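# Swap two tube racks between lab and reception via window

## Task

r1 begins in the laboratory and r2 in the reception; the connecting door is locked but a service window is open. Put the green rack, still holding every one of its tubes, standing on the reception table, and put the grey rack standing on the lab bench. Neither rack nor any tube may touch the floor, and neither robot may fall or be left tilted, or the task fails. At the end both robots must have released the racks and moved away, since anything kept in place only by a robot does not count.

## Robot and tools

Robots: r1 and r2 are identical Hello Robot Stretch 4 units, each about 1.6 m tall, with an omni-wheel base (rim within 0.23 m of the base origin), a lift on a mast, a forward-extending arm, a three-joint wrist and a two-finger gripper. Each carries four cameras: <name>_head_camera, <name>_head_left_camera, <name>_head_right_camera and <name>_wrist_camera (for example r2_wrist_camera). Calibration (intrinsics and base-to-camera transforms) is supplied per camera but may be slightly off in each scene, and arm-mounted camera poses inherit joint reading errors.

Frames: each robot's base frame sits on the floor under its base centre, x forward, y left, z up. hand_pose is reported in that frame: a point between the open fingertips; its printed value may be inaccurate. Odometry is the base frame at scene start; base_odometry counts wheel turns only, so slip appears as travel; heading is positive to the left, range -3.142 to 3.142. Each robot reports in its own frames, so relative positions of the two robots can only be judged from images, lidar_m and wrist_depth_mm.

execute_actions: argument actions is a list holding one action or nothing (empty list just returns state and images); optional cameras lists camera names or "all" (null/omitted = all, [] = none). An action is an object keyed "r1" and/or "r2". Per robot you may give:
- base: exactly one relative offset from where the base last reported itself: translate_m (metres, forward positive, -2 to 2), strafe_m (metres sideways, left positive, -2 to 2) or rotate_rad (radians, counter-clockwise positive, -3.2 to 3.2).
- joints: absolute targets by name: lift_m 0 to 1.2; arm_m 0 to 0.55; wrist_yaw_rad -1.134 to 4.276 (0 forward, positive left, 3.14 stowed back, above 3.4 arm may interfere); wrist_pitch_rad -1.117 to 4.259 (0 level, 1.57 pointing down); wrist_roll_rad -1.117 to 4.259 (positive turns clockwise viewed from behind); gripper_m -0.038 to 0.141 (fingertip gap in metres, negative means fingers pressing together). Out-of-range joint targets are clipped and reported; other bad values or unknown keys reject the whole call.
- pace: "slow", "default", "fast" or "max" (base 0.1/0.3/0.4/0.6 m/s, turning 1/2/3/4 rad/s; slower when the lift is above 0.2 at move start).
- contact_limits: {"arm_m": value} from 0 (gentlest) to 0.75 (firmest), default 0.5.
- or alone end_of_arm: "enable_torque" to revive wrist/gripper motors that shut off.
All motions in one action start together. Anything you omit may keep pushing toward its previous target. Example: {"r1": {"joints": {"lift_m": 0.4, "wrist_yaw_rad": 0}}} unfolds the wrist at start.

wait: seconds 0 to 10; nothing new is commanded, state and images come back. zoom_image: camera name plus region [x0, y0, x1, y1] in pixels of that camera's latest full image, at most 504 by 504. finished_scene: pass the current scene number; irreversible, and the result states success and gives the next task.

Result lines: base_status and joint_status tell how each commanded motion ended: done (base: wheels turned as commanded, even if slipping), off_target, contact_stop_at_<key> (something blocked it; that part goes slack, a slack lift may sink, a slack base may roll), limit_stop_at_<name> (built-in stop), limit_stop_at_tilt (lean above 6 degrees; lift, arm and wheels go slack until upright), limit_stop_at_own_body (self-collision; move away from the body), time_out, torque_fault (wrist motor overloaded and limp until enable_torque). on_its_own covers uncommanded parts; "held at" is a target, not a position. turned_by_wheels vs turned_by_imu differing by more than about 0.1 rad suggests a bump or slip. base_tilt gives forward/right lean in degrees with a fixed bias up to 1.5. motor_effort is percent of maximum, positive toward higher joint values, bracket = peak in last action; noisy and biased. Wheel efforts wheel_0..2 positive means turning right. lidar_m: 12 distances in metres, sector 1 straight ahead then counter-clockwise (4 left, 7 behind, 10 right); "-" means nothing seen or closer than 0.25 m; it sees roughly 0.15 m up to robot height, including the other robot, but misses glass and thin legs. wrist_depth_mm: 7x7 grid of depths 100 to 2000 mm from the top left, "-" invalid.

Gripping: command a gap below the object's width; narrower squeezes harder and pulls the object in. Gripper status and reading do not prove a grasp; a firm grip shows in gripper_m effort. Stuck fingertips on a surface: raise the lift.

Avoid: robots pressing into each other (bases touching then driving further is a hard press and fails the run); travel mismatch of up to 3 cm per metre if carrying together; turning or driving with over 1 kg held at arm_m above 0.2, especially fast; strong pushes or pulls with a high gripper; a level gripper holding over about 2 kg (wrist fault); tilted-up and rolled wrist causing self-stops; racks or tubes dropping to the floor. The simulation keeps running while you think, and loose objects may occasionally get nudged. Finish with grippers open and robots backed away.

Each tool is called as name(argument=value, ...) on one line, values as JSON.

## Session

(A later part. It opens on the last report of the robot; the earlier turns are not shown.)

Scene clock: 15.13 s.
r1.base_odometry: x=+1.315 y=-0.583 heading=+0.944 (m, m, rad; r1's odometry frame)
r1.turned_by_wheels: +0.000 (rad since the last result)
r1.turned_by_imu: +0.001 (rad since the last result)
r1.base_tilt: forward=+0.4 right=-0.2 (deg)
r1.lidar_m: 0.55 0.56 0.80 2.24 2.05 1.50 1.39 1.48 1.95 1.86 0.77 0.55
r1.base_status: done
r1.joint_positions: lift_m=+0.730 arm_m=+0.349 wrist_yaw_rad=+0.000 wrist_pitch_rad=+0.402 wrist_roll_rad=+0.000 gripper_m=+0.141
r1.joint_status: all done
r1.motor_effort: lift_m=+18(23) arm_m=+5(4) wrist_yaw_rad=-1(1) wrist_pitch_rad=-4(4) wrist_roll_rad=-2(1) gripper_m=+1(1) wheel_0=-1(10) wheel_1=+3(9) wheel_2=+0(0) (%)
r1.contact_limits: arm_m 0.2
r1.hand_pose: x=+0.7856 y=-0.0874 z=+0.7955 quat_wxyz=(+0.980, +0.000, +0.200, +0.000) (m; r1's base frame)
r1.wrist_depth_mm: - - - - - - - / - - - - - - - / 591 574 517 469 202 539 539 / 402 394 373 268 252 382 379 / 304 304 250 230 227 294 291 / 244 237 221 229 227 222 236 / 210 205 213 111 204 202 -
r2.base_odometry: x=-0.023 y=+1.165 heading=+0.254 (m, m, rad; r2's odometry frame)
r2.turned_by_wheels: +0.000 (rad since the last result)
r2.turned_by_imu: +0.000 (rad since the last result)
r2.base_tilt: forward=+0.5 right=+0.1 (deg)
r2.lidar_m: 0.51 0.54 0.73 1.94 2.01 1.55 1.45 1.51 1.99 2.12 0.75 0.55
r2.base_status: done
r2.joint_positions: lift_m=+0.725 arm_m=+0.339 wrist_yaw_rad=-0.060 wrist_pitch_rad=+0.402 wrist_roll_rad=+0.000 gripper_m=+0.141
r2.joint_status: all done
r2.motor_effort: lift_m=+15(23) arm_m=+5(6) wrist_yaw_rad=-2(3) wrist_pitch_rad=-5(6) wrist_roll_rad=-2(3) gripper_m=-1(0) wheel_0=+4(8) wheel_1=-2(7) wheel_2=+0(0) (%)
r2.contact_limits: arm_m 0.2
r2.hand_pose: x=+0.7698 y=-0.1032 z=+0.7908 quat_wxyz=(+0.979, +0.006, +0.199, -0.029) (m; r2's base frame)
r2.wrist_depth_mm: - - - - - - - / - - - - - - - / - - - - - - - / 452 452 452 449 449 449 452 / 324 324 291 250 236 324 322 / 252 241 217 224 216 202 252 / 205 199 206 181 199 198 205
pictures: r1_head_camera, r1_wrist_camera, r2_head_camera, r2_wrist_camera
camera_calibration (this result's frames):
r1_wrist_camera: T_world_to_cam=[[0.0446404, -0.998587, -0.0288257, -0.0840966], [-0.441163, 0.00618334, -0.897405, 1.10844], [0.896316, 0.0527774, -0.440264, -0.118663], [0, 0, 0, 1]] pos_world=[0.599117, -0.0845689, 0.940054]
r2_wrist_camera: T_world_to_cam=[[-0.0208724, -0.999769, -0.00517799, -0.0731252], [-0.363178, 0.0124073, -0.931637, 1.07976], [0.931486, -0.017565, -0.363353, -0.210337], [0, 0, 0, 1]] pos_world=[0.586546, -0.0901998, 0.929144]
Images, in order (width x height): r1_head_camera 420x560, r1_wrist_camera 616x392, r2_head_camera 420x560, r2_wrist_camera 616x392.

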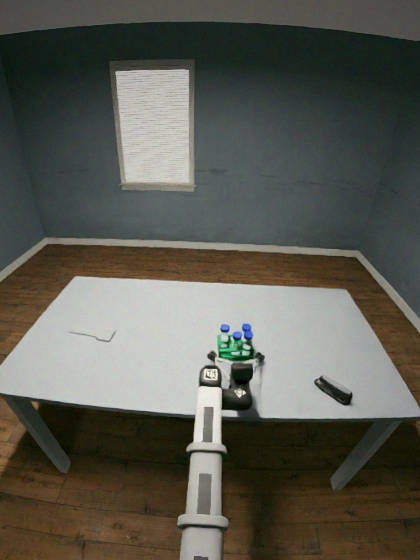

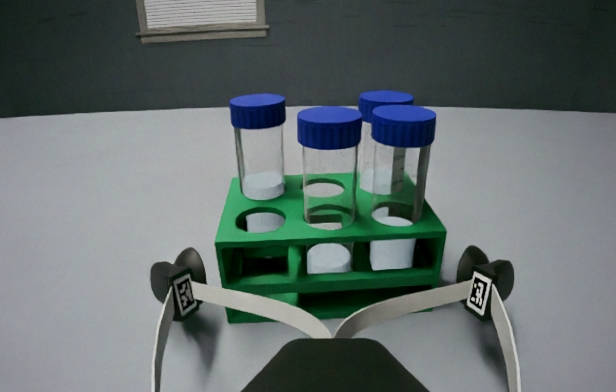

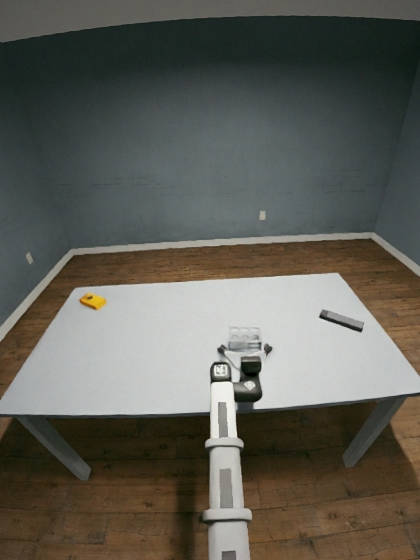

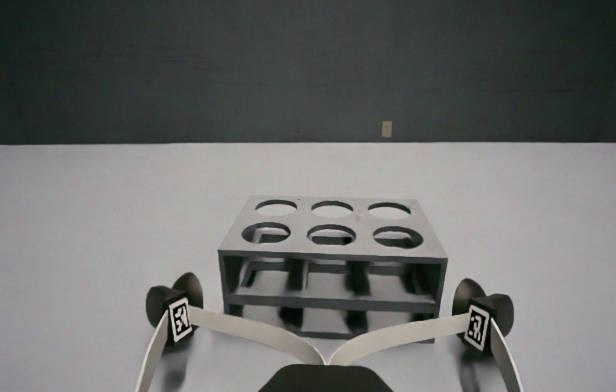

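execute_actions(actions=[{"r1":{"joints":{"arm_m":0.378},"contact_limits":{"arm_m":0.2}},"r2":{"base":{"strafe_m":-0.003},"joints":{"arm_m":0.367},"contact_limits":{"arm_m":0.2}}}], cameras=["r1_wrist_camera","r2_wrist_camera"])

execute_actions(actions=[{"r1":{"joints":{"gripper_m":0.06}},"r2":{"joints":{"gripper_m":0.06}}}], cameras=["r1_head_camera","r1_wrist_camera","r2_head_camera","r2_wrist_camera"])

Scene clock: 16.07 s.
r1.base_odometry: x=+1.315 y=-0.583 heading=+0.944 (m, m, rad; r1's odometry frame)
r1.turned_by_wheels: +0.000 (rad since the last result)
r1.turned_by_imu: +0.000 (rad since the last result)
r1.base_tilt: forward=+0.3 right=-0.3 (deg)
r1.lidar_m: 0.51 0.58 0.80 2.22 2.06 1.50 1.41 1.50 1.93 1.87 0.77 0.58
r1.base_status: not commanded
r1.joint_positions: lift_m=+0.730 arm_m=+0.377 wrist_yaw_rad=+0.000 wrist_pitch_rad=+0.402 wrist_roll_rad=+0.000 gripper_m=+0.141
r1.joint_status: all done
r1.motor_effort: lift_m=+18(18) arm_m=+5(6) wrist_yaw_rad=+0(1) wrist_pitch_rad=-4(2) wrist_roll_rad=-2(1) gripper_m=-1(0) wheel_0=-1(1) wheel_1=+3(3) wheel_2=+0(0) (%)
r1.contact_limits: arm_m 0.2
r1.hand_pose: x=+0.8136 y=-0.0874 z=+0.7955 quat_wxyz=(+0.980, +0.000, +0.200, +0.000) (m; r1's base frame)
r1.wrist_depth_mm: - - - - - - - / - - - - - - - / 591 564 508 196 178 539 539 / 402 397 373 260 236 382 377 / 304 303 225 222 206 293 291 / 244 237 207 214 210 206 236 / 210 205 213 111 204 201 -
r2.base_odometry: x=-0.023 y=+1.162 heading=+0.254 (m, m, rad; r2's odometry frame)
r2.turned_by_wheels: +0.000 (rad since the last result)
r2.turned_by_imu: +0.000 (rad since the last result)
r2.base_tilt: forward=+0.5 right=+0.1 (deg)
r2.lidar_m: 0.51 0.53 0.70 1.95 2.03 1.56 1.44 1.51 2.01 2.12 0.74 0.52
r2.base_status: done
r2.joint_positions: lift_m=+0.725 arm_m=+0.366 wrist_yaw_rad=-0.060 wrist_pitch_rad=+0.402 wrist_roll_rad=+0.000 gripper_m=+0.141
r2.joint_status: all done
r2.motor_effort: lift_m=+15(15) arm_m=+5(6) wrist_yaw_rad=-2(4) wrist_pitch_rad=-6(6) wrist_roll_rad=-3(3) gripper_m=-2(1) wheel_0=+0(10) wheel_1=+1(6) wheel_2=+0(0) (%)
r2.contact_limits: arm_m 0.2
r2.hand_pose: x=+0.7968 y=-0.1032 z=+0.7908 quat_wxyz=(+0.979, +0.006, +0.199, -0.029) (m; r2's base frame)
r2.wrist_depth_mm: - - - - - - - / - - - - - - - / - - - - - - - / 452 452 452 452 449 449 452 / 325 324 250 218 217 324 322 / 252 241 195 198 206 198 250 / 205 199 202 182 199 198 205
pictures: r1_wrist_camera, r2_wrist_camera
camera_calibration (this result's frames):
r1_wrist_camera: T_world_to_cam=[[0.0446446, -0.998587, -0.0288138, -0.0853604], [-0.441192, 0.00616912, -0.897391, 1.1208], [0.896301, 0.0527761, -0.440294, -0.14374], [0, 0, 0, 1]] pos_world=[0.627135, -0.0845681, 0.940051]
r2_wrist_camera: T_world_to_cam=[[-0.0209331, -0.999767, -0.00517824, -0.072529], [-0.36318, 0.0124296, -0.931636, 1.08957], [0.931484, -0.0176214, -0.363356, -0.235478], [0, 0, 0, 1]] pos_world=[0.613535, -0.0902045, 0.929144]
Images, in order (width x height): r1_wrist_camera 616x392, r2_wrist_camera 616x392.

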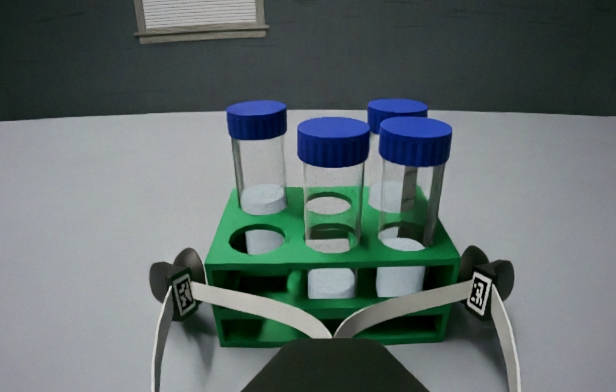

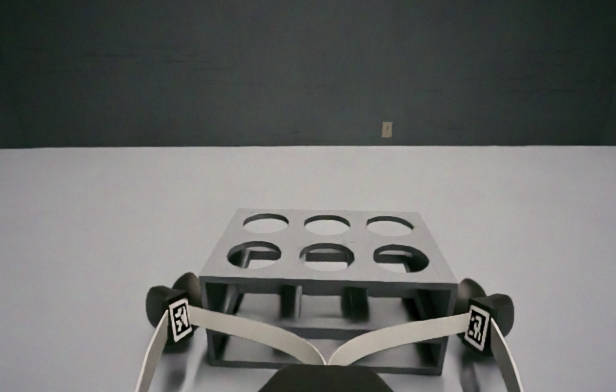

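Scene clock: 17.90 s.
r1.base_odometry: x=+1.315 y=-0.583 heading=+0.944 (m, m, rad; r1's odometry frame)
r1.turned_by_wheels: +0.000 (rad since the last result)
r1.turned_by_imu: +0.000 (rad since the last result)
r1.base_tilt: forward=+0.4 right=-0.3 (deg)
r1.lidar_m: 0.55 0.58 0.80 2.23 2.09 1.49 1.42 1.50 1.94 1.86 0.79 0.56
r1.base_status: not commanded
r1.joint_positions: lift_m=+0.730 arm_m=+0.377 wrist_yaw_rad=+0.000 wrist_pitch_rad=+0.405 wrist_roll_rad=+0.000 gripper_m=+0.060
r1.joint_status: all done
r1.motor_effort: lift_m=+18(18) arm_m=+5(5) wrist_yaw_rad=+0(1) wrist_pitch_rad=-12(12) wrist_roll_rad=-2(2) gripper_m=-21(18) wheel_0=-1(1) wheel_1=+3(3) wheel_2=+0(0) (%)
r1.hand_pose: x=+0.8133 y=-0.0874 z=+0.7947 quat_wxyz=(+0.980, +0.000, +0.201, +0.000) (m; r1's base frame)
r1.wrist_depth_mm: - - - - - - - / - - - - - - - / 574 554 504 164 162 488 525 / 397 392 366 241 220 375 370 / 300 300 202 192 190 277 286 / 241 184 189 195 189 178 241 / 207 203 197 111 144 199 -
r2.base_odometry: x=-0.023 y=+1.162 heading=+0.254 (m, m, rad; r2's odometry frame)
r2.turned_by_wheels: +0.000 (rad since the last result)
r2.turned_by_imu: +0.000 (rad since the last result)
r2.base_tilt: forward=+0.4 right=+0.1 (deg)
r2.lidar_m: 0.50 0.53 0.74 1.96 2.02 1.54 1.45 1.49 2.01 2.13 0.75 0.54
r2.base_status: not commanded
r2.joint_positions: lift_m=+0.725 arm_m=+0.366 wrist_yaw_rad=-0.060 wrist_pitch_rad=+0.403 wrist_roll_rad=+0.000 gripper_m=+0.061
r2.joint_status: all done
r2.motor_effort: lift_m=+15(15) arm_m=+5(5) wrist_yaw_rad=-3(4) wrist_pitch_rad=-9(9) wrist_roll_rad=-2(2) gripper_m=-22(24) wheel_0=+0(0) wheel_1=+0(1) wheel_2=+0(0) (%)
r2.hand_pose: x=+0.7966 y=-0.1032 z=+0.7905 quat_wxyz=(+0.979, +0.006, +0.200, -0.029) (m; r2's base frame)
r2.wrist_depth_mm: - - - - - - - / - - - - - - - / - - - - - - - / 445 445 445 445 445 445 445 / 320 322 237 200 198 320 320 / 249 239 183 193 192 175 249 / 204 190 185 189 172 179 169
pictures: r1_head_camera, r1_wrist_camera, r2_head_camera, r2_wrist_camera
camera_calibration (this result's frames):
r1_wrist_camera: T_world_to_cam=[[0.0445761, -0.998588, -0.0289076, -0.0852387], [-0.443773, 0.00613159, -0.896118, 1.12103], [0.89503, 0.0527739, -0.442873, -0.140717], [0, 0, 0, 1]] pos_world=[0.627227, -0.0845659, 0.939788]
r2_wrist_camera: T_world_to_cam=[[-0.0209355, -0.999767, -0.00522663, -0.0724839], [-0.364341, 0.0124975, -0.931182, 1.08978], [0.93103, -0.0175905, -0.364517, -0.234188], [0, 0, 0, 1]] pos_world=[0.61357, -0.0902061, 0.929038]
Images, in order (width x height): r1_head_camera 420x560, r1_wrist_camera 616x392, r2_head_camera 420x560, r2_wrist_camera 616x392.

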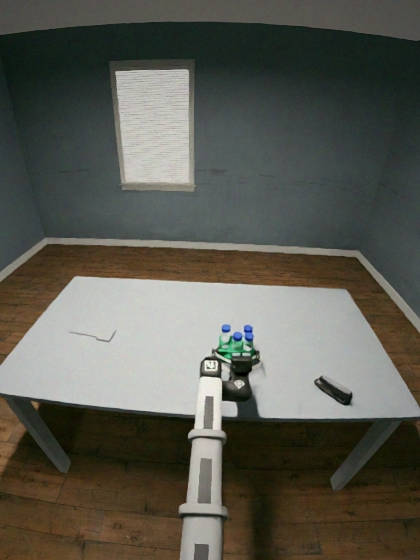

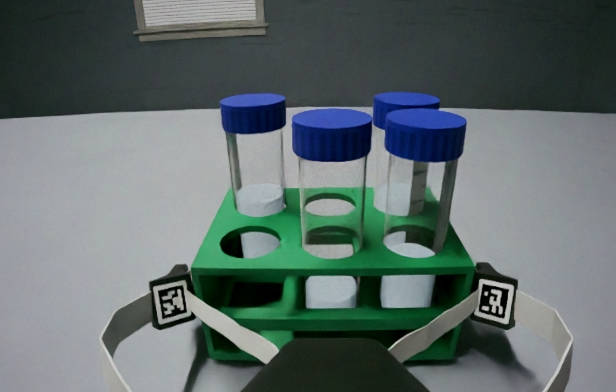

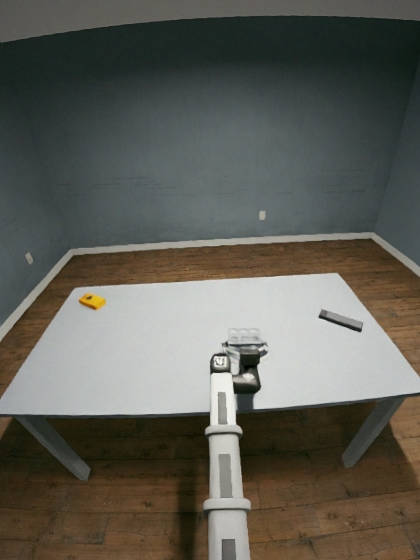

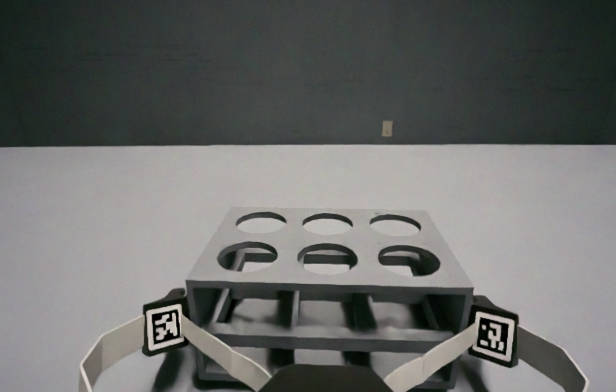

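execute_actions(actions=[{"r1":{"joints":{"lift_m":0.80}},"r2":{"joints":{"lift_m":0.80}}}], cameras=["r1_wrist_camera","r2_wrist_camera","r1_head_left_camera","r2_head_right_camera"])

Scene clock: 19.33 s.
r1.base_odometry: x=+1.315 y=-0.583 heading=+0.944 (m, m, rad; r1's odometry frame)
r1.turned_by_wheels: +0.000 (rad since the last result)
r1.turned_by_imu: +0.000 (rad since the last result)
r1.base_tilt: forward=+0.4 right=-0.2 (deg)
r1.lidar_m: 0.53 0.57 0.81 2.24 2.04 1.50 1.43 1.49 1.95 1.87 0.79 0.57
r1.base_status: not commanded
r1.joint_positions: lift_m=+0.800 arm_m=+0.377 wrist_yaw_rad=+0.000 wrist_pitch_rad=+0.405 wrist_roll_rad=+0.000 gripper_m=+0.060
r1.joint_status: all done
r1.motor_effort: lift_m=+23(26) arm_m=+5(5) wrist_yaw_rad=+0(0) wrist_pitch_rad=-13(14) wrist_roll_rad=-2(1) gripper_m=-18(25) wheel_0=-1(1) wheel_1=+3(3) wheel_2=+0(0) (%)
r1.hand_pose: x=+0.8133 y=-0.0874 z=+0.8642 quat_wxyz=(+0.980, +0.000, +0.201, +0.000) (m; r1's base frame)
r1.wrist_depth_mm: - - - - - - - / - - - - - - - / - - 707 164 161 683 - / 554 549 512 242 220 521 517 / 421 421 203 192 190 389 404 / 338 184 189 195 189 178 338 / 290 285 277 111 144 279 -
r2.base_odometry: x=-0.023 y=+1.162 heading=+0.254 (m, m, rad; r2's odometry frame)
r2.turned_by_wheels: +0.000 (rad since the last result)
r2.turned_by_imu: +0.000 (rad since the last result)
r2.base_tilt: forward=+0.6 right=+0.0 (deg)
r2.lidar_m: 0.51 0.53 0.75 1.94 2.03 1.53 1.45 1.51 2.02 2.12 0.75 0.55
r2.base_status: not commanded
r2.joint_positions: lift_m=+0.800 arm_m=+0.366 wrist_yaw_rad=-0.060 wrist_pitch_rad=+0.403 wrist_roll_rad=+0.000 gripper_m=+0.061
r2.joint_status: all done
r2.motor_effort: lift_m=+25(26) arm_m=+6(6) wrist_yaw_rad=-3(3) wrist_pitch_rad=-11(10) wrist_roll_rad=-2(1) gripper_m=-22(23) wheel_0=+0(0) wheel_1=+1(1) wheel_2=+0(0) (%)
r2.hand_pose: x=+0.7966 y=-0.1032 z=+0.8646 quat_wxyz=(+0.979, +0.006, +0.200, -0.029) (m; r2's base frame)
r2.wrist_depth_mm: - - - - - - - / - - - - - - - / - - - - - - - / 647 647 654 654 654 654 647 / 466 469 238 199 199 469 466 / 364 349 183 193 192 175 364 / 296 278 184 189 172 179 274
pictures: r1_head_left_camera, r1_wrist_camera, r2_head_right_camera, r2_wrist_camera
camera_calibration (this result's frames):
r1_wrist_camera: T_world_to_cam=[[0.0445693, -0.998588, -0.0289177, -0.0832137], [-0.443977, 0.00613164, -0.896017, 1.1834], [0.894929, 0.0527737, -0.443077, -0.109648], [0, 0, 0, 1]] pos_world=[0.627237, -0.0845659, 1.00936]
r2_wrist_camera: T_world_to_cam=[[-0.0209365, -0.999767, -0.00523338, -0.0720892], [-0.364504, 0.0125072, -0.931118, 1.15886], [0.930966, -0.0175867, -0.364681, -0.206966], [0, 0, 0, 1]] pos_world=[0.613577, -0.0902063, 1.00318]
Images, in order (width x height): r1_head_left_camera 420x672, r1_wrist_camera 616x392, r2_head_right_camera 420x672, r2_wrist_camera 616x392.

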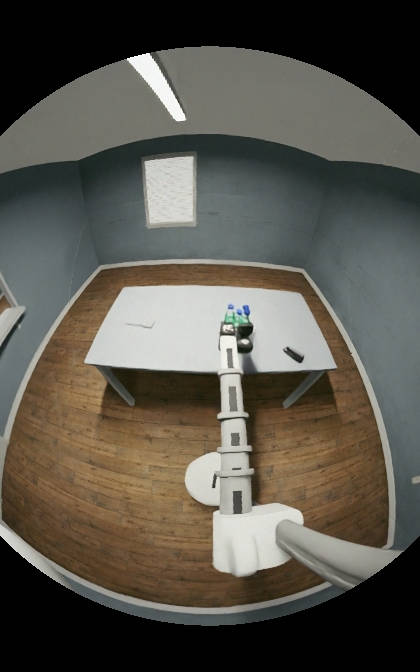

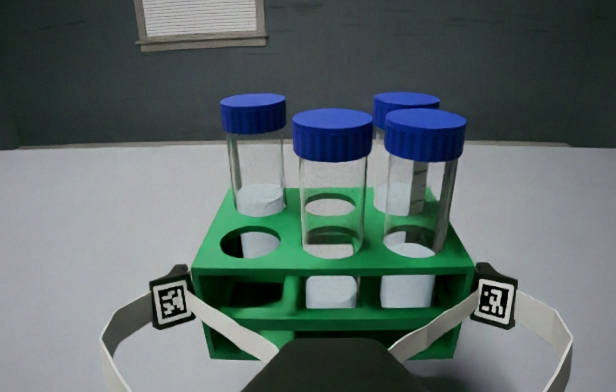

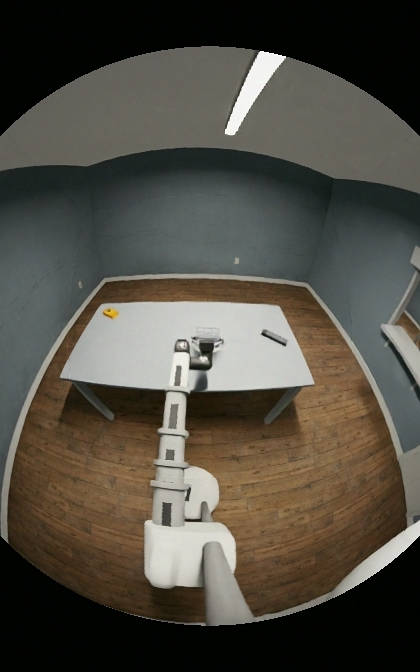

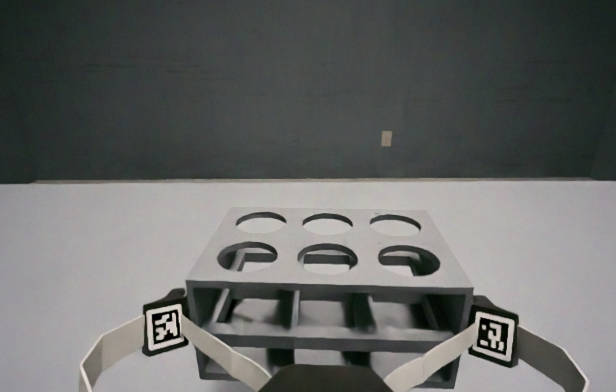

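execute_actions(actions=[{"r1":{"base":{"rotate_rad":1.51},"joints":{"arm_m":0.0,"lift_m":0.83}},"r2":{"base":{"rotate_rad":-1.57},"joints":{"arm_m":0,"lift_m":0.83}}}], cameras=["r1_wrist_camera","r2_wrist_camera","r1_head_camera","r2_head_camera"])

execute_actions(actions=[{"r1":{"base":{"translate_m":1.4},"pace":"fast"},"r2":{"base":{"translate_m":1.3},"pace":"fast"}}])

Scene clock: 21.73 s.
r1.base_odometry: x=+1.315 y=-0.583 heading=+2.454 (m, m, rad; r1's odometry frame)
r1.turned_by_wheels: +1.509 (rad since the last result)
r1.turned_by_imu: +1.548 (rad since the last result)
r1.base_tilt: forward=+0.3 right=-0.1 (deg)
r1.lidar_m: 0.37 2.13 1.51 1.42 1.47 1.98 1.87 0.83 0.59 0.53 0.57 0.40
r1.base_status: done
r1.joint_positions: lift_m=+0.830 arm_m=+0.001 wrist_yaw_rad=+0.000 wrist_pitch_rad=+0.405 wrist_roll_rad=+0.000 gripper_m=+0.060
r1.joint_status: all done
r1.motor_effort: lift_m=+22(25) arm_m=-4(4) wrist_yaw_rad=+0(8) wrist_pitch_rad=-13(13) wrist_roll_rad=-2(2) gripper_m=-18(23) wheel_0=-3(11) wheel_1=-3(10) wheel_2=-1(10) (%)
r1.hand_pose: x=+0.4368 y=-0.0874 z=+0.8943 quat_wxyz=(+0.980, +0.000, +0.201, +0.000) (m; r1's base frame)
r1.wrist_depth_mm: - 1983 - - - - - / - - - - - - - / - - - 164 163 - - / - - - 241 220 - - / 1863 1808 202 192 190 1661 1756 / 1499 183 189 195 189 178 683 / 1255 1255 1182 111 144 1229 -
r2.base_odometry: x=-0.022 y=+1.162 heading=-1.315 (m, m, rad; r2's odometry frame)
r2.turned_by_wheels: -1.570 (rad since the last result)
r2.turned_by_imu: -1.560 (rad since the last result)
r2.base_tilt: forward=+0.6 right=+0.0 (deg)
r2.lidar_m: 0.41 0.73 0.55 0.50 0.53 0.76 1.94 2.02 1.52 1.45 1.51 2.05
r2.base_status: done
r2.joint_positions: lift_m=+0.830 arm_m=+0.001 wrist_yaw_rad=-0.060 wrist_pitch_rad=+0.404 wrist_roll_rad=+0.000 gripper_m=+0.061
r2.joint_status: all done
r2.motor_effort: lift_m=+25(27) arm_m=-5(6) wrist_yaw_rad=-2(6) wrist_pitch_rad=-11(10) wrist_roll_rad=-3(3) gripper_m=-24(23) wheel_0=+3(9) wheel_1=+1(8) wheel_2=+1(11) (%)
r2.hand_pose: x=+0.4319 y=-0.1032 z=+0.8945 quat_wxyz=(+0.979, +0.006, +0.200, -0.030) (m; r2's base frame)
r2.wrist_depth_mm: 1983 - - 1921 1921 1921 1863 / - - - - - - 1983 / - - - - - - 1921 / - - - - - - 1983 / - - 237 200 199 - 1921 / 1576 1537 183 193 192 175 1618 / 1308 1229 184 189 172 180 1205
pictures: r1_head_camera, r1_wrist_camera, r2_head_camera, r2_wrist_camera
camera_calibration (this result's frames):
r1_wrist_camera: T_world_to_cam=[[0.0445339, -0.998589, -0.0289145, -0.0655636], [-0.444045, 0.00614052, -0.895983, 1.04322], [0.894897, 0.052741, -0.443146, 0.240633], [0, 0, 0, 1]] pos_world=[0.250815, -0.0845683, 1.03945]
r2_wrist_camera: T_world_to_cam=[[-0.0212221, -0.999761, -0.00522931, -0.0795219], [-0.364771, 0.0126128, -0.931012, 1.05381], [0.930855, -0.0178505, -0.364952, 0.143764], [0, 0, 0, 1]] pos_world=[0.248888, -0.0902281, 1.03316]
Images, in order (width x height): r1_head_camera 420x560, r1_wrist_camera 616x392, r2_head_camera 420x560, r2_wrist_camera 616x392.

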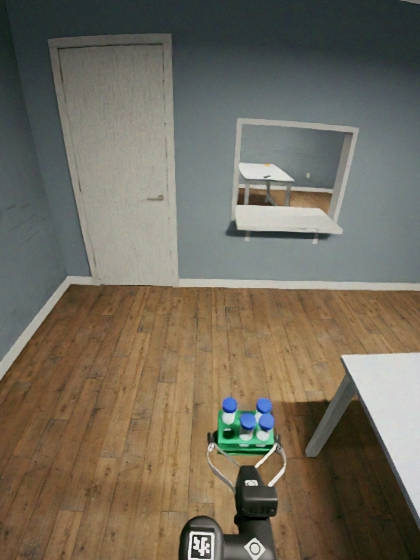

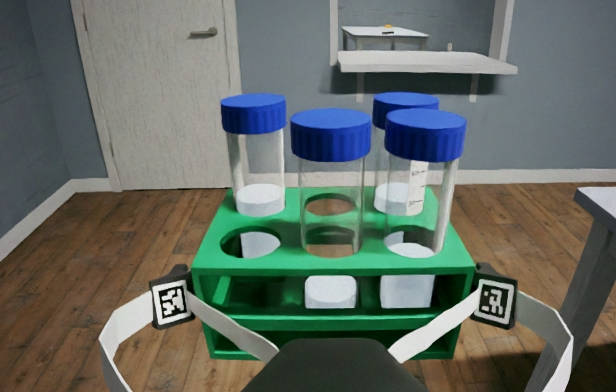

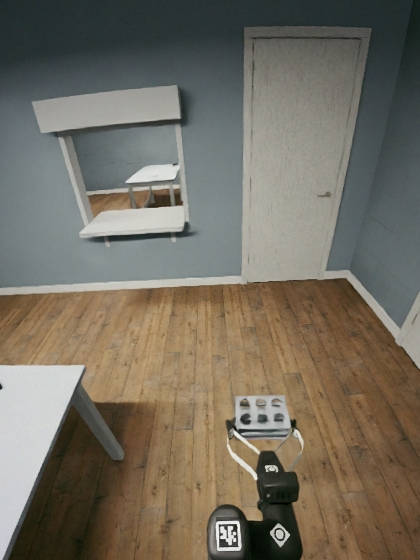

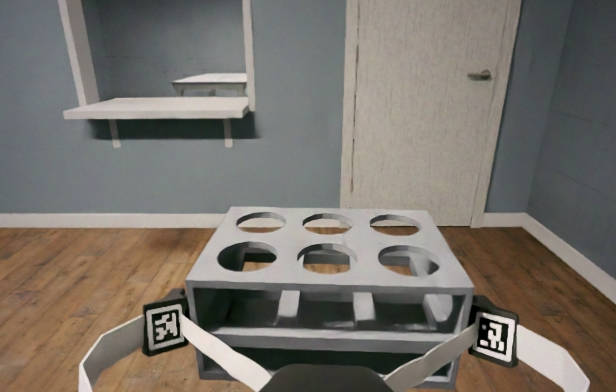

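Scene clock: 26.70 s.
r1.base_odometry: x=+0.233 y=+0.305 heading=+2.454 (m, m, rad; r1's odometry frame)
r1.turned_by_wheels: +0.000 (rad since the last result)
r1.turned_by_imu: -0.001 (rad since the last result)
r1.base_tilt: forward=+0.4 right=-0.3 (deg)
r1.lidar_m: 0.39 1.02 1.35 1.48 1.53 2.06 3.30 0.77 0.78 3.22 1.17 0.41
r1.base_status: done
r1.joint_positions: lift_m=+0.830 arm_m=+0.001 wrist_yaw_rad=+0.000 wrist_pitch_rad=+0.405 wrist_roll_rad=+0.000 gripper_m=+0.060
r1.joint_status: not commanded
r1.motor_effort: lift_m=+22(22) arm_m=-4(4) wrist_yaw_rad=+0(0) wrist_pitch_rad=-14(12) wrist_roll_rad=-2(2) gripper_m=-21(20) wheel_0=+4(10) wheel_1=+3(9) wheel_2=-1(13) (%)
r1.hand_pose: x=+0.4368 y=-0.0874 z=+0.8943 quat_wxyz=(+0.980, +0.000, +0.201, +0.000) (m; r1's base frame)
r1.wrist_depth_mm: 691 715 715 707 - - - / 732 759 750 750 - - - / 778 809 809 164 163 778 854 / 842 866 854 242 218 640 634 / 917 931 202 192 190 917 960 / 1008 184 189 195 189 178 1025 / 1078 1078 1118 111 144 1138 -
r2.base_odometry: x=+0.306 y=-0.095 heading=-1.315 (m, m, rad; r2's odometry frame)
r2.turned_by_wheels: +0.000 (rad since the last result)
r2.turned_by_imu: +0.004 (rad since the last result)
r2.base_tilt: forward=+0.8 right=+0.2 (deg)
r2.lidar_m: 0.42 0.83 1.17 3.29 0.82 0.76 2.10 2.10 1.49 1.42 1.37 1.03
r2.base_status: done
r2.joint_positions: lift_m=+0.830 arm_m=+0.001 wrist_yaw_rad=-0.060 wrist_pitch_rad=+0.404 wrist_roll_rad=+0.000 gripper_m=+0.061
r2.joint_status: not commanded
r2.motor_effort: lift_m=+25(25) arm_m=-5(5) wrist_yaw_rad=-3(1) wrist_pitch_rad=-11(11) wrist_roll_rad=-1(3) gripper_m=-23(24) wheel_0=+2(8) wheel_1=+1(10) wheel_2=-1(12) (%)
r2.hand_pose: x=+0.4319 y=-0.1032 z=+0.8945 quat_wxyz=(+0.979, +0.006, +0.200, -0.029) (m; r2's base frame)
r2.wrist_depth_mm: - - 741 732 715 715 715 / - - 768 768 759 750 759 / - 1078 820 809 798 798 798 / 741 809 854 854 842 842 842 / 931 917 238 199 199 878 891 / 991 946 183 193 192 174 960 / 1042 1060 184 190 171 179 1008
pictures: r1_head_camera, r1_head_left_camera, r1_head_right_camera, r1_wrist_camera, r2_head_camera, r2_head_left_camera, r2_head_right_camera, r2_wrist_camera
camera_calibration (this result's frames):
r1_wrist_camera: T_world_to_cam=[[0.0445058, -0.998591, -0.0289148, -0.0655566], [-0.44405, 0.00615299, -0.895981, 1.0432], [0.894896, 0.0527159, -0.443151, 0.240676], [0, 0, 0, 1]] pos_world=[0.250771, -0.0845705, 1.03945]
r2_wrist_camera: T_world_to_cam=[[-0.020921, -0.999767, -0.00522913, -0.0795746], [-0.364775, 0.0125028, -0.931012, 1.05382], [0.930861, -0.0175702, -0.364952, 0.143804], [0, 0, 0, 1]] pos_world=[0.248882, -0.090205, 1.03319]
Images, in order (width x height): r1_head_camera 420x560, r1_head_left_camera 420x672, r1_head_right_camera 420x672, r1_wrist_camera 616x392, r2_head_camera 420x560, r2_head_left_camera 420x672, r2_head_right_camera 420x672, r2_wrist_camera 616x392.

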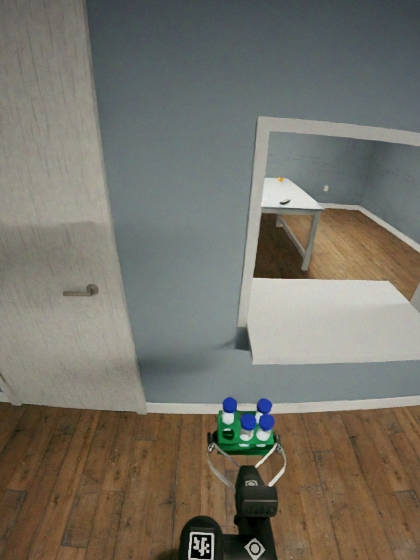

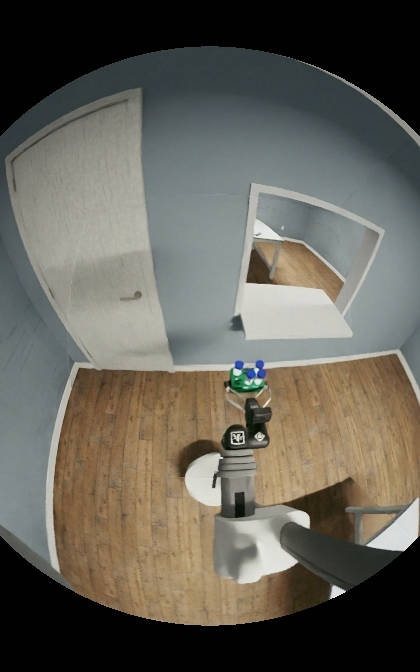

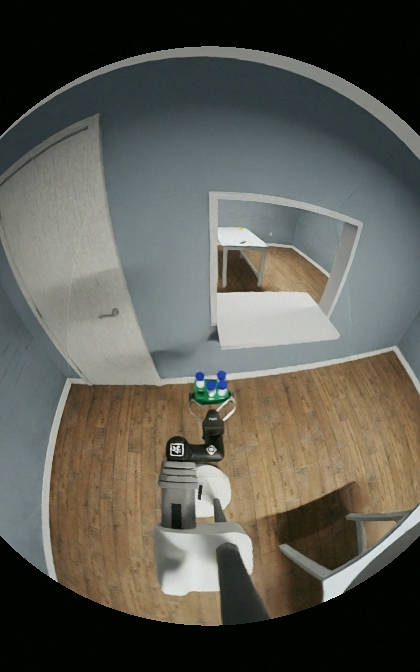

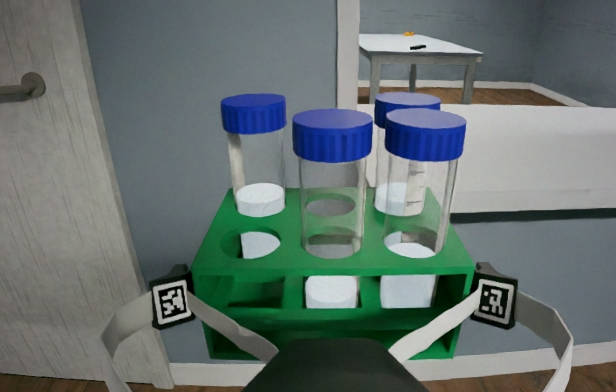

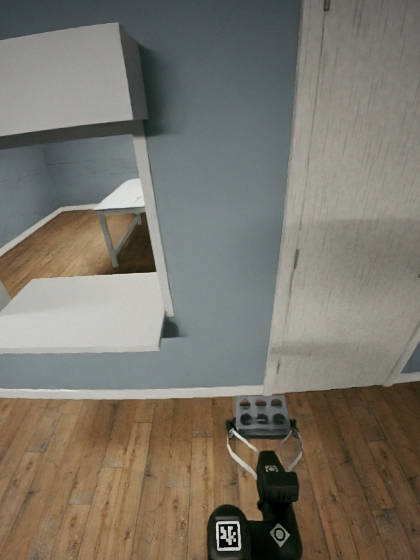

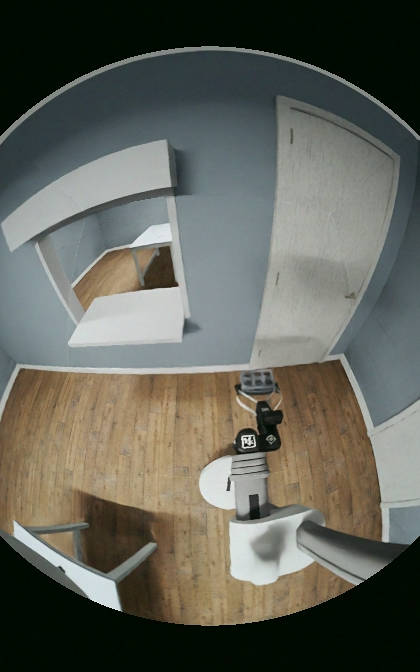

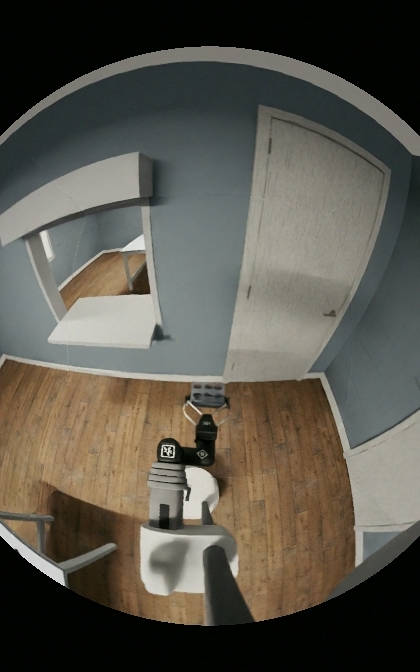

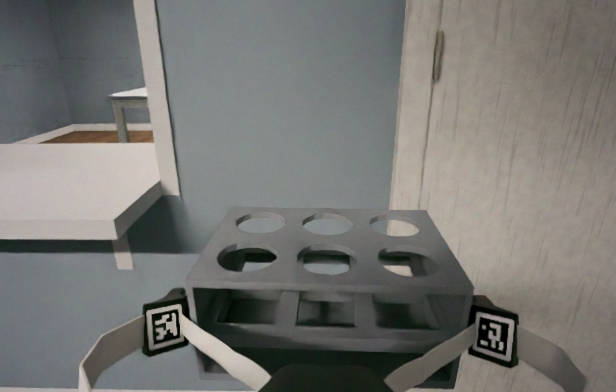

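execute_actions(actions=[{"r1":{"base":{"strafe_m":-0.33},"pace":"fast"},"r2":{"base":{"strafe_m":0.99},"pace":"fast"}}], cameras=["r1_head_camera","r2_head_camera"])

execute_actions(actions=[{"r1":{"base":{"translate_m":0.2},"joints":{"arm_m":0.3}},"r2":{"base":{"translate_m":0.2},"joints":{"arm_m":0.3}}}], cameras=["r1_wrist_camera","r2_wrist_camera","r1_head_camera","r2_head_camera"])

Scene clock: 32.87 s.
r1.base_odometry: x=+0.442 y=+0.560 heading=+2.454 (m, m, rad; r1's odometry frame)
r1.turned_by_wheels: +0.000 (rad since the last result)
r1.turned_by_imu: +0.002 (rad since the last result)
r1.base_tilt: forward=+0.5 right=-0.2 (deg)
r1.lidar_m: 0.38 1.04 1.29 1.82 1.91 2.51 0.82 0.62 0.78 2.87 1.51 0.42
r1.base_status: done
r1.joint_positions: lift_m=+0.830 arm_m=+0.001 wrist_yaw_rad=+0.000 wrist_pitch_rad=+0.405 wrist_roll_rad=+0.000 gripper_m=+0.060
r1.joint_status: not commanded
r1.motor_effort: lift_m=+22(22) arm_m=-4(4) wrist_yaw_rad=+0(2) wrist_pitch_rad=-12(12) wrist_roll_rad=-2(2) gripper_m=-21(16) wheel_0=+1(14) wheel_1=-2(14) wheel_2=+0(1) (%)
r1.hand_pose: x=+0.4368 y=-0.0874 z=+0.8943 quat_wxyz=(+0.980, +0.000, +0.201, +0.000) (m; r1's base frame)
r1.wrist_depth_mm: 732 732 - - - - - / 768 768 904 - - - - / 831 820 798 165 163 778 842 / 891 878 634 241 219 647 676 / 960 976 202 192 190 946 976 / 1042 183 189 195 189 178 1060 / 1118 1160 1118 111 144 1138 -
r2.base_odometry: x=+1.264 y=+0.155 heading=-1.315 (m, m, rad; r2's odometry frame)
r2.turned_by_wheels: +0.000 (rad since the last result)
r2.turned_by_imu: +0.000 (rad since the last result)
r2.base_tilt: forward=+0.4 right=-0.1 (deg)
r2.lidar_m: 0.42 0.87 1.45 2.30 2.40 0.60 0.57 0.60 2.53 2.39 1.45 0.84
r2.base_status: done
r2.joint_positions: lift_m=+0.830 arm_m=+0.001 wrist_yaw_rad=-0.060 wrist_pitch_rad=+0.404 wrist_roll_rad=+0.000 gripper_m=+0.061
r2.joint_status: not commanded
r2.motor_effort: lift_m=+24(25) arm_m=-5(5) wrist_yaw_rad=-2(2) wrist_pitch_rad=-11(12) wrist_roll_rad=-1(1) gripper_m=-24(22) wheel_0=+1(10) wheel_1=+1(13) wheel_2=+0(0) (%)
r2.hand_pose: x=+0.4319 y=-0.1032 z=+0.8946 quat_wxyz=(+0.979, +0.006, +0.200, -0.029) (m; r2's base frame)
r2.wrist_depth_mm: 723 723 - - - - - / 759 759 - - - - - / 809 809 1060 - - - 917 / 854 866 750 750 741 741 741 / 917 917 237 200 199 640 917 / 976 946 183 193 191 174 976 / 1042 1060 183 189 172 179 1025
pictures: r1_head_camera, r2_head_camera
Images, in order (width x height): r1_head_camera 420x560, r2_head_camera 420x560.

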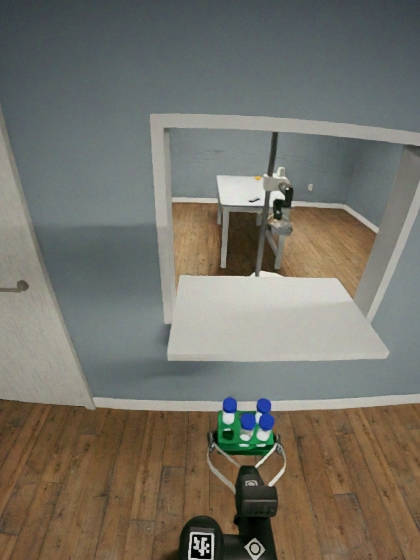

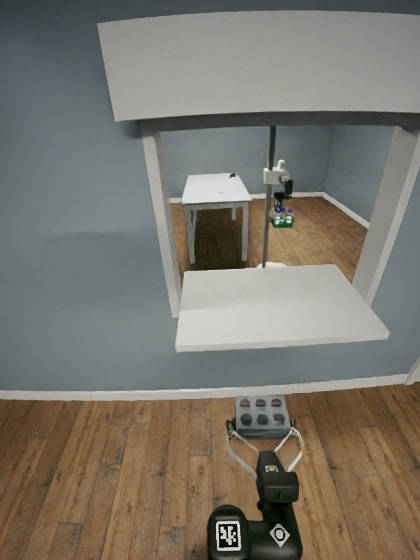

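Scene clock: 34.93 s.
r1.base_odometry: x=+0.288 y=+0.687 heading=+2.455 (m, m, rad; r1's odometry frame)
r1.turned_by_wheels: +0.001 (rad since the last result)
r1.turned_by_imu: +0.001 (rad since the last result)
r1.base_tilt: forward=+0.4 right=-0.3 (deg)
r1.lidar_m: 0.58 0.84 1.05 1.83 1.90 2.51 0.80 0.80 1.08 2.89 0.92 0.63
r1.base_status: done
r1.joint_positions: lift_m=+0.830 arm_m=+0.299 wrist_yaw_rad=+0.000 wrist_pitch_rad=+0.405 wrist_roll_rad=+0.000 gripper_m=+0.060
r1.joint_status: all done
r1.motor_effort: lift_m=+22(22) arm_m=+5(5) wrist_yaw_rad=+0(1) wrist_pitch_rad=-13(12) wrist_roll_rad=-2(2) gripper_m=-22(18) wheel_0=+4(9) wheel_1=+3(9) wheel_2=+0(12) (%)
r1.hand_pose: x=+0.7353 y=-0.0873 z=+0.8944 quat_wxyz=(+0.980, +0.000, +0.201, +0.000) (m; r1's base frame)
r1.wrist_depth_mm: 375 - - - - - - / 368 - - - - - 580 / 370 - - 163 163 - - / 368 699 580 242 220 591 591 / 366 469 202 191 190 439 455 / 370 184 189 195 189 178 384 / 329 322 314 111 144 315 -
r2.base_odometry: x=+1.315 y=-0.038 heading=-1.314 (m, m, rad; r2's odometry frame)
r2.turned_by_wheels: +0.000 (rad since the last result)
r2.turned_by_imu: +0.001 (rad since the last result)
r2.base_tilt: forward=+0.5 right=+0.1 (deg)
r2.lidar_m: 0.59 0.62 1.15 2.30 2.40 0.81 0.77 0.79 2.51 2.41 0.87 0.63
r2.base_status: done
r2.joint_positions: lift_m=+0.830 arm_m=+0.299 wrist_yaw_rad=-0.060 wrist_pitch_rad=+0.403 wrist_roll_rad=+0.000 gripper_m=+0.061
r2.joint_status: all done
r2.motor_effort: lift_m=+24(24) arm_m=+5(6) wrist_yaw_rad=-2(2) wrist_pitch_rad=-10(13) wrist_roll_rad=-3(2) gripper_m=-23(24) wheel_0=+3(7) wheel_1=+3(7) wheel_2=+0(10) (%)
r2.hand_pose: x=+0.7297 y=-0.1031 z=+0.8946 quat_wxyz=(+0.979, +0.006, +0.200, -0.029) (m; r2's base frame)
r2.wrist_depth_mm: 377 - - - - 1098 - / 377 - - - - - - / 379 - - - - - 559 / 379 - - - - - 683 / 379 500 237 199 199 525 525 / 370 392 183 193 192 174 407 / 336 314 184 189 171 180 312
pictures: r1_head_camera, r1_wrist_camera, r2_head_camera, r2_wrist_camera
camera_calibration (this result's frames):
r1_wrist_camera: T_world_to_cam=[[0.044744, -0.99858, -0.0289039, -0.0789647], [-0.443836, 0.00605004, -0.896088, 1.17576], [0.89499, 0.0529232, -0.442935, -0.0267149], [0, 0, 0, 1]] pos_world=[0.549289, -0.0845522, 1.03947]
r2_wrist_camera: T_world_to_cam=[[-0.0207415, -0.999771, -0.00522063, -0.0734379], [-0.364572, 0.0124255, -0.931092, 1.16246], [0.930944, -0.017409, -0.364746, -0.1336], [0, 0, 0, 1]] pos_world=[0.54665, -0.090191, 1.03324]
Images, in order (width x height): r1_head_camera 420x560, r1_wrist_camera 616x392, r2_head_camera 420x560, r2_wrist_camera 616x392.

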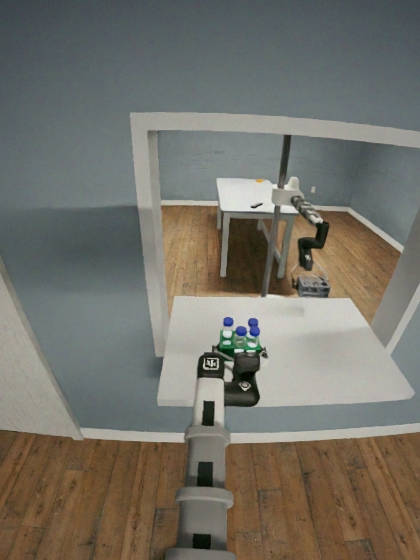

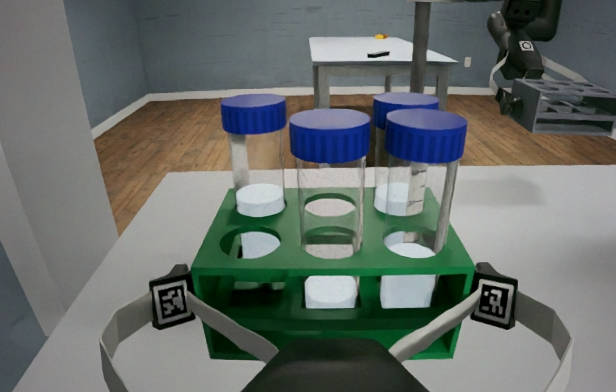

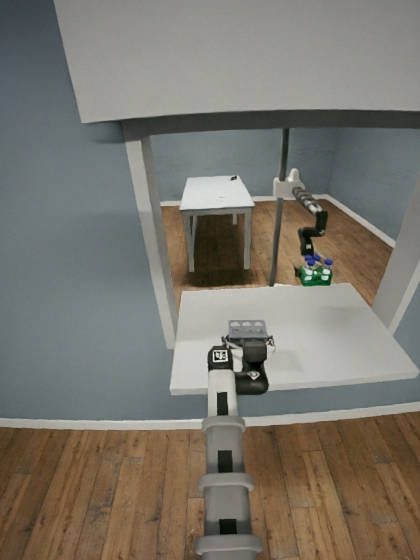

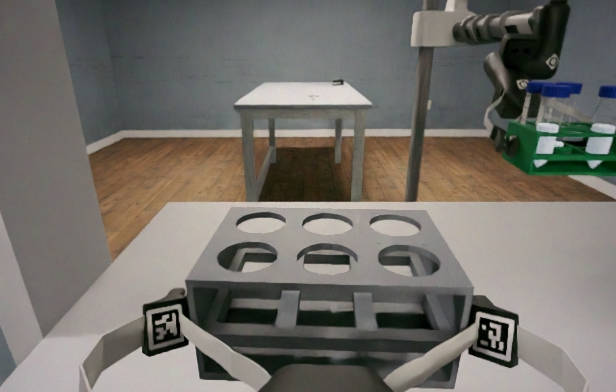

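execute_actions(actions=[{"r1":{"joints":{"arm_m":0.42,"lift_m":0.728}},"r2":{"joints":{"arm_m":0.42,"lift_m":0.723}}}], cameras=["r1_wrist_camera","r2_wrist_camera","r1_head_camera","r2_head_camera"])

Scene clock: 38.13 s.
r1.base_odometry: x=+0.288 y=+0.687 heading=+2.455 (m, m, rad; r1's odometry frame)
r1.turned_by_wheels: +0.000 (rad since the last result)
r1.turned_by_imu: +0.001 (rad since the last result)
r1.base_tilt: forward=+0.4 right=-0.3 (deg)
r1.lidar_m: 0.59 0.84 1.06 1.82 1.87 2.53 0.82 0.81 1.09 2.90 0.92 0.63
r1.base_status: not commanded
r1.joint_positions: lift_m=+0.728 arm_m=+0.419 wrist_yaw_rad=+0.000 wrist_pitch_rad=+0.405 wrist_roll_rad=+0.000 gripper_m=+0.060
r1.joint_status: all done
r1.motor_effort: lift_m=+19(19) arm_m=+5(4) wrist_yaw_rad=+0(0) wrist_pitch_rad=-14(13) wrist_roll_rad=-2(1) gripper_m=-18(18) wheel_0=+4(4) wheel_1=+3(3) wheel_2=+0(0) (%)
r1.hand_pose: x=+0.8553 y=-0.0874 z=+0.7926 quat_wxyz=(+0.980, +0.000, +0.201, +0.000) (m; r1's base frame)
r1.wrist_depth_mm: - - - - - - - / - - - - - - - / - - 496 164 163 480 521 / 413 387 362 241 220 370 368 / 297 297 203 191 190 274 285 / 239 184 189 195 189 178 240 / 205 201 196 111 144 197 -
r2.base_odometry: x=+1.315 y=-0.038 heading=-1.314 (m, m, rad; r2's odometry frame)
r2.turned_by_wheels: +0.000 (rad since the last result)
r2.turned_by_imu: +0.001 (rad since the last result)
r2.base_tilt: forward=+0.6 right=+0.0 (deg)
r2.lidar_m: 0.59 0.62 1.18 2.29 2.37 0.81 0.76 0.81 2.50 2.41 0.87 0.62
r2.base_status: not commanded
r2.joint_positions: lift_m=+0.723 arm_m=+0.419 wrist_yaw_rad=-0.060 wrist_pitch_rad=+0.403 wrist_roll_rad=+0.000 gripper_m=+0.061
r2.joint_status: all done
r2.motor_effort: lift_m=+15(22) arm_m=+5(6) wrist_yaw_rad=-4(0) wrist_pitch_rad=-11(11) wrist_roll_rad=-2(2) gripper_m=-23(23) wheel_0=+3(3) wheel_1=+3(3) wheel_2=+1(0) (%)
r2.hand_pose: x=+0.8496 y=-0.1031 z=+0.7883 quat_wxyz=(+0.979, +0.006, +0.200, -0.029) (m; r2's base frame)
r2.wrist_depth_mm: - - - - - 1060 707 / - - - - - - - / - - - - - - - / - 442 442 445 439 436 442 / 319 319 238 199 199 317 315 / 247 237 183 193 192 174 247 / 202 189 184 189 172 179 168
pictures: r1_head_camera, r1_wrist_camera, r2_head_camera, r2_wrist_camera
camera_calibration (this result's frames):
r1_wrist_camera: T_world_to_cam=[[0.0446368, -0.998585, -0.0289127, -0.0872026], [-0.444011, 0.00609517, -0.896001, 1.13786], [0.894909, 0.0528322, -0.443111, -0.178951], [0, 0, 0, 1]] pos_world=[0.66926, -0.0845602, 0.937707]
r2_wrist_camera: T_world_to_cam=[[-0.0207786, -0.99977, -0.0052238, -0.0714795], [-0.364651, 0.0124435, -0.931061, 1.10727], [0.930912, -0.0174413, -0.364826, -0.283958], [0, 0, 0, 1]] pos_world=[0.666622, -0.090194, 0.926969]
Images, in order (width x height): r1_head_camera 420x560, r1_wrist_camera 616x392, r2_head_camera 420x560, r2_wrist_camera 616x392.

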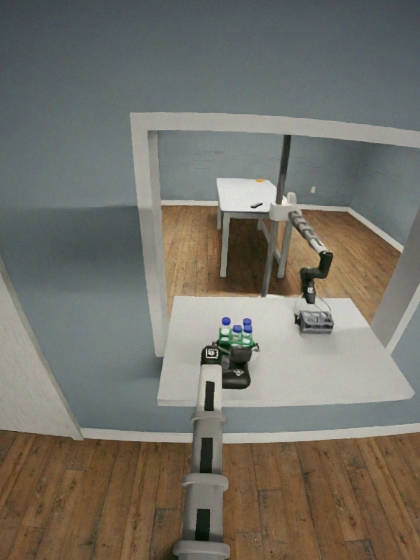

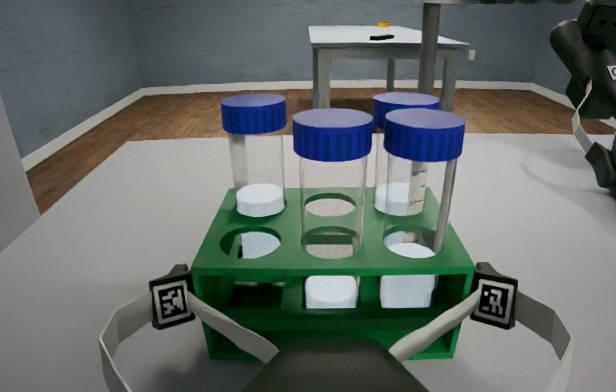

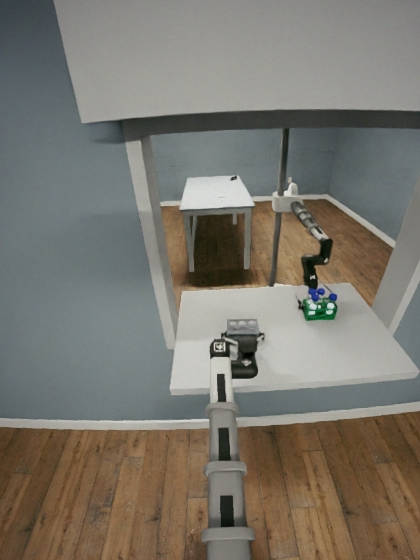

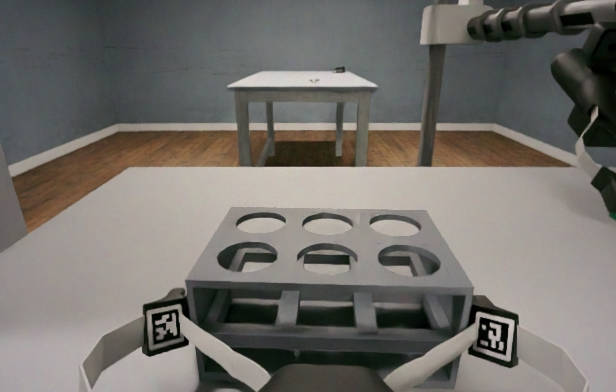

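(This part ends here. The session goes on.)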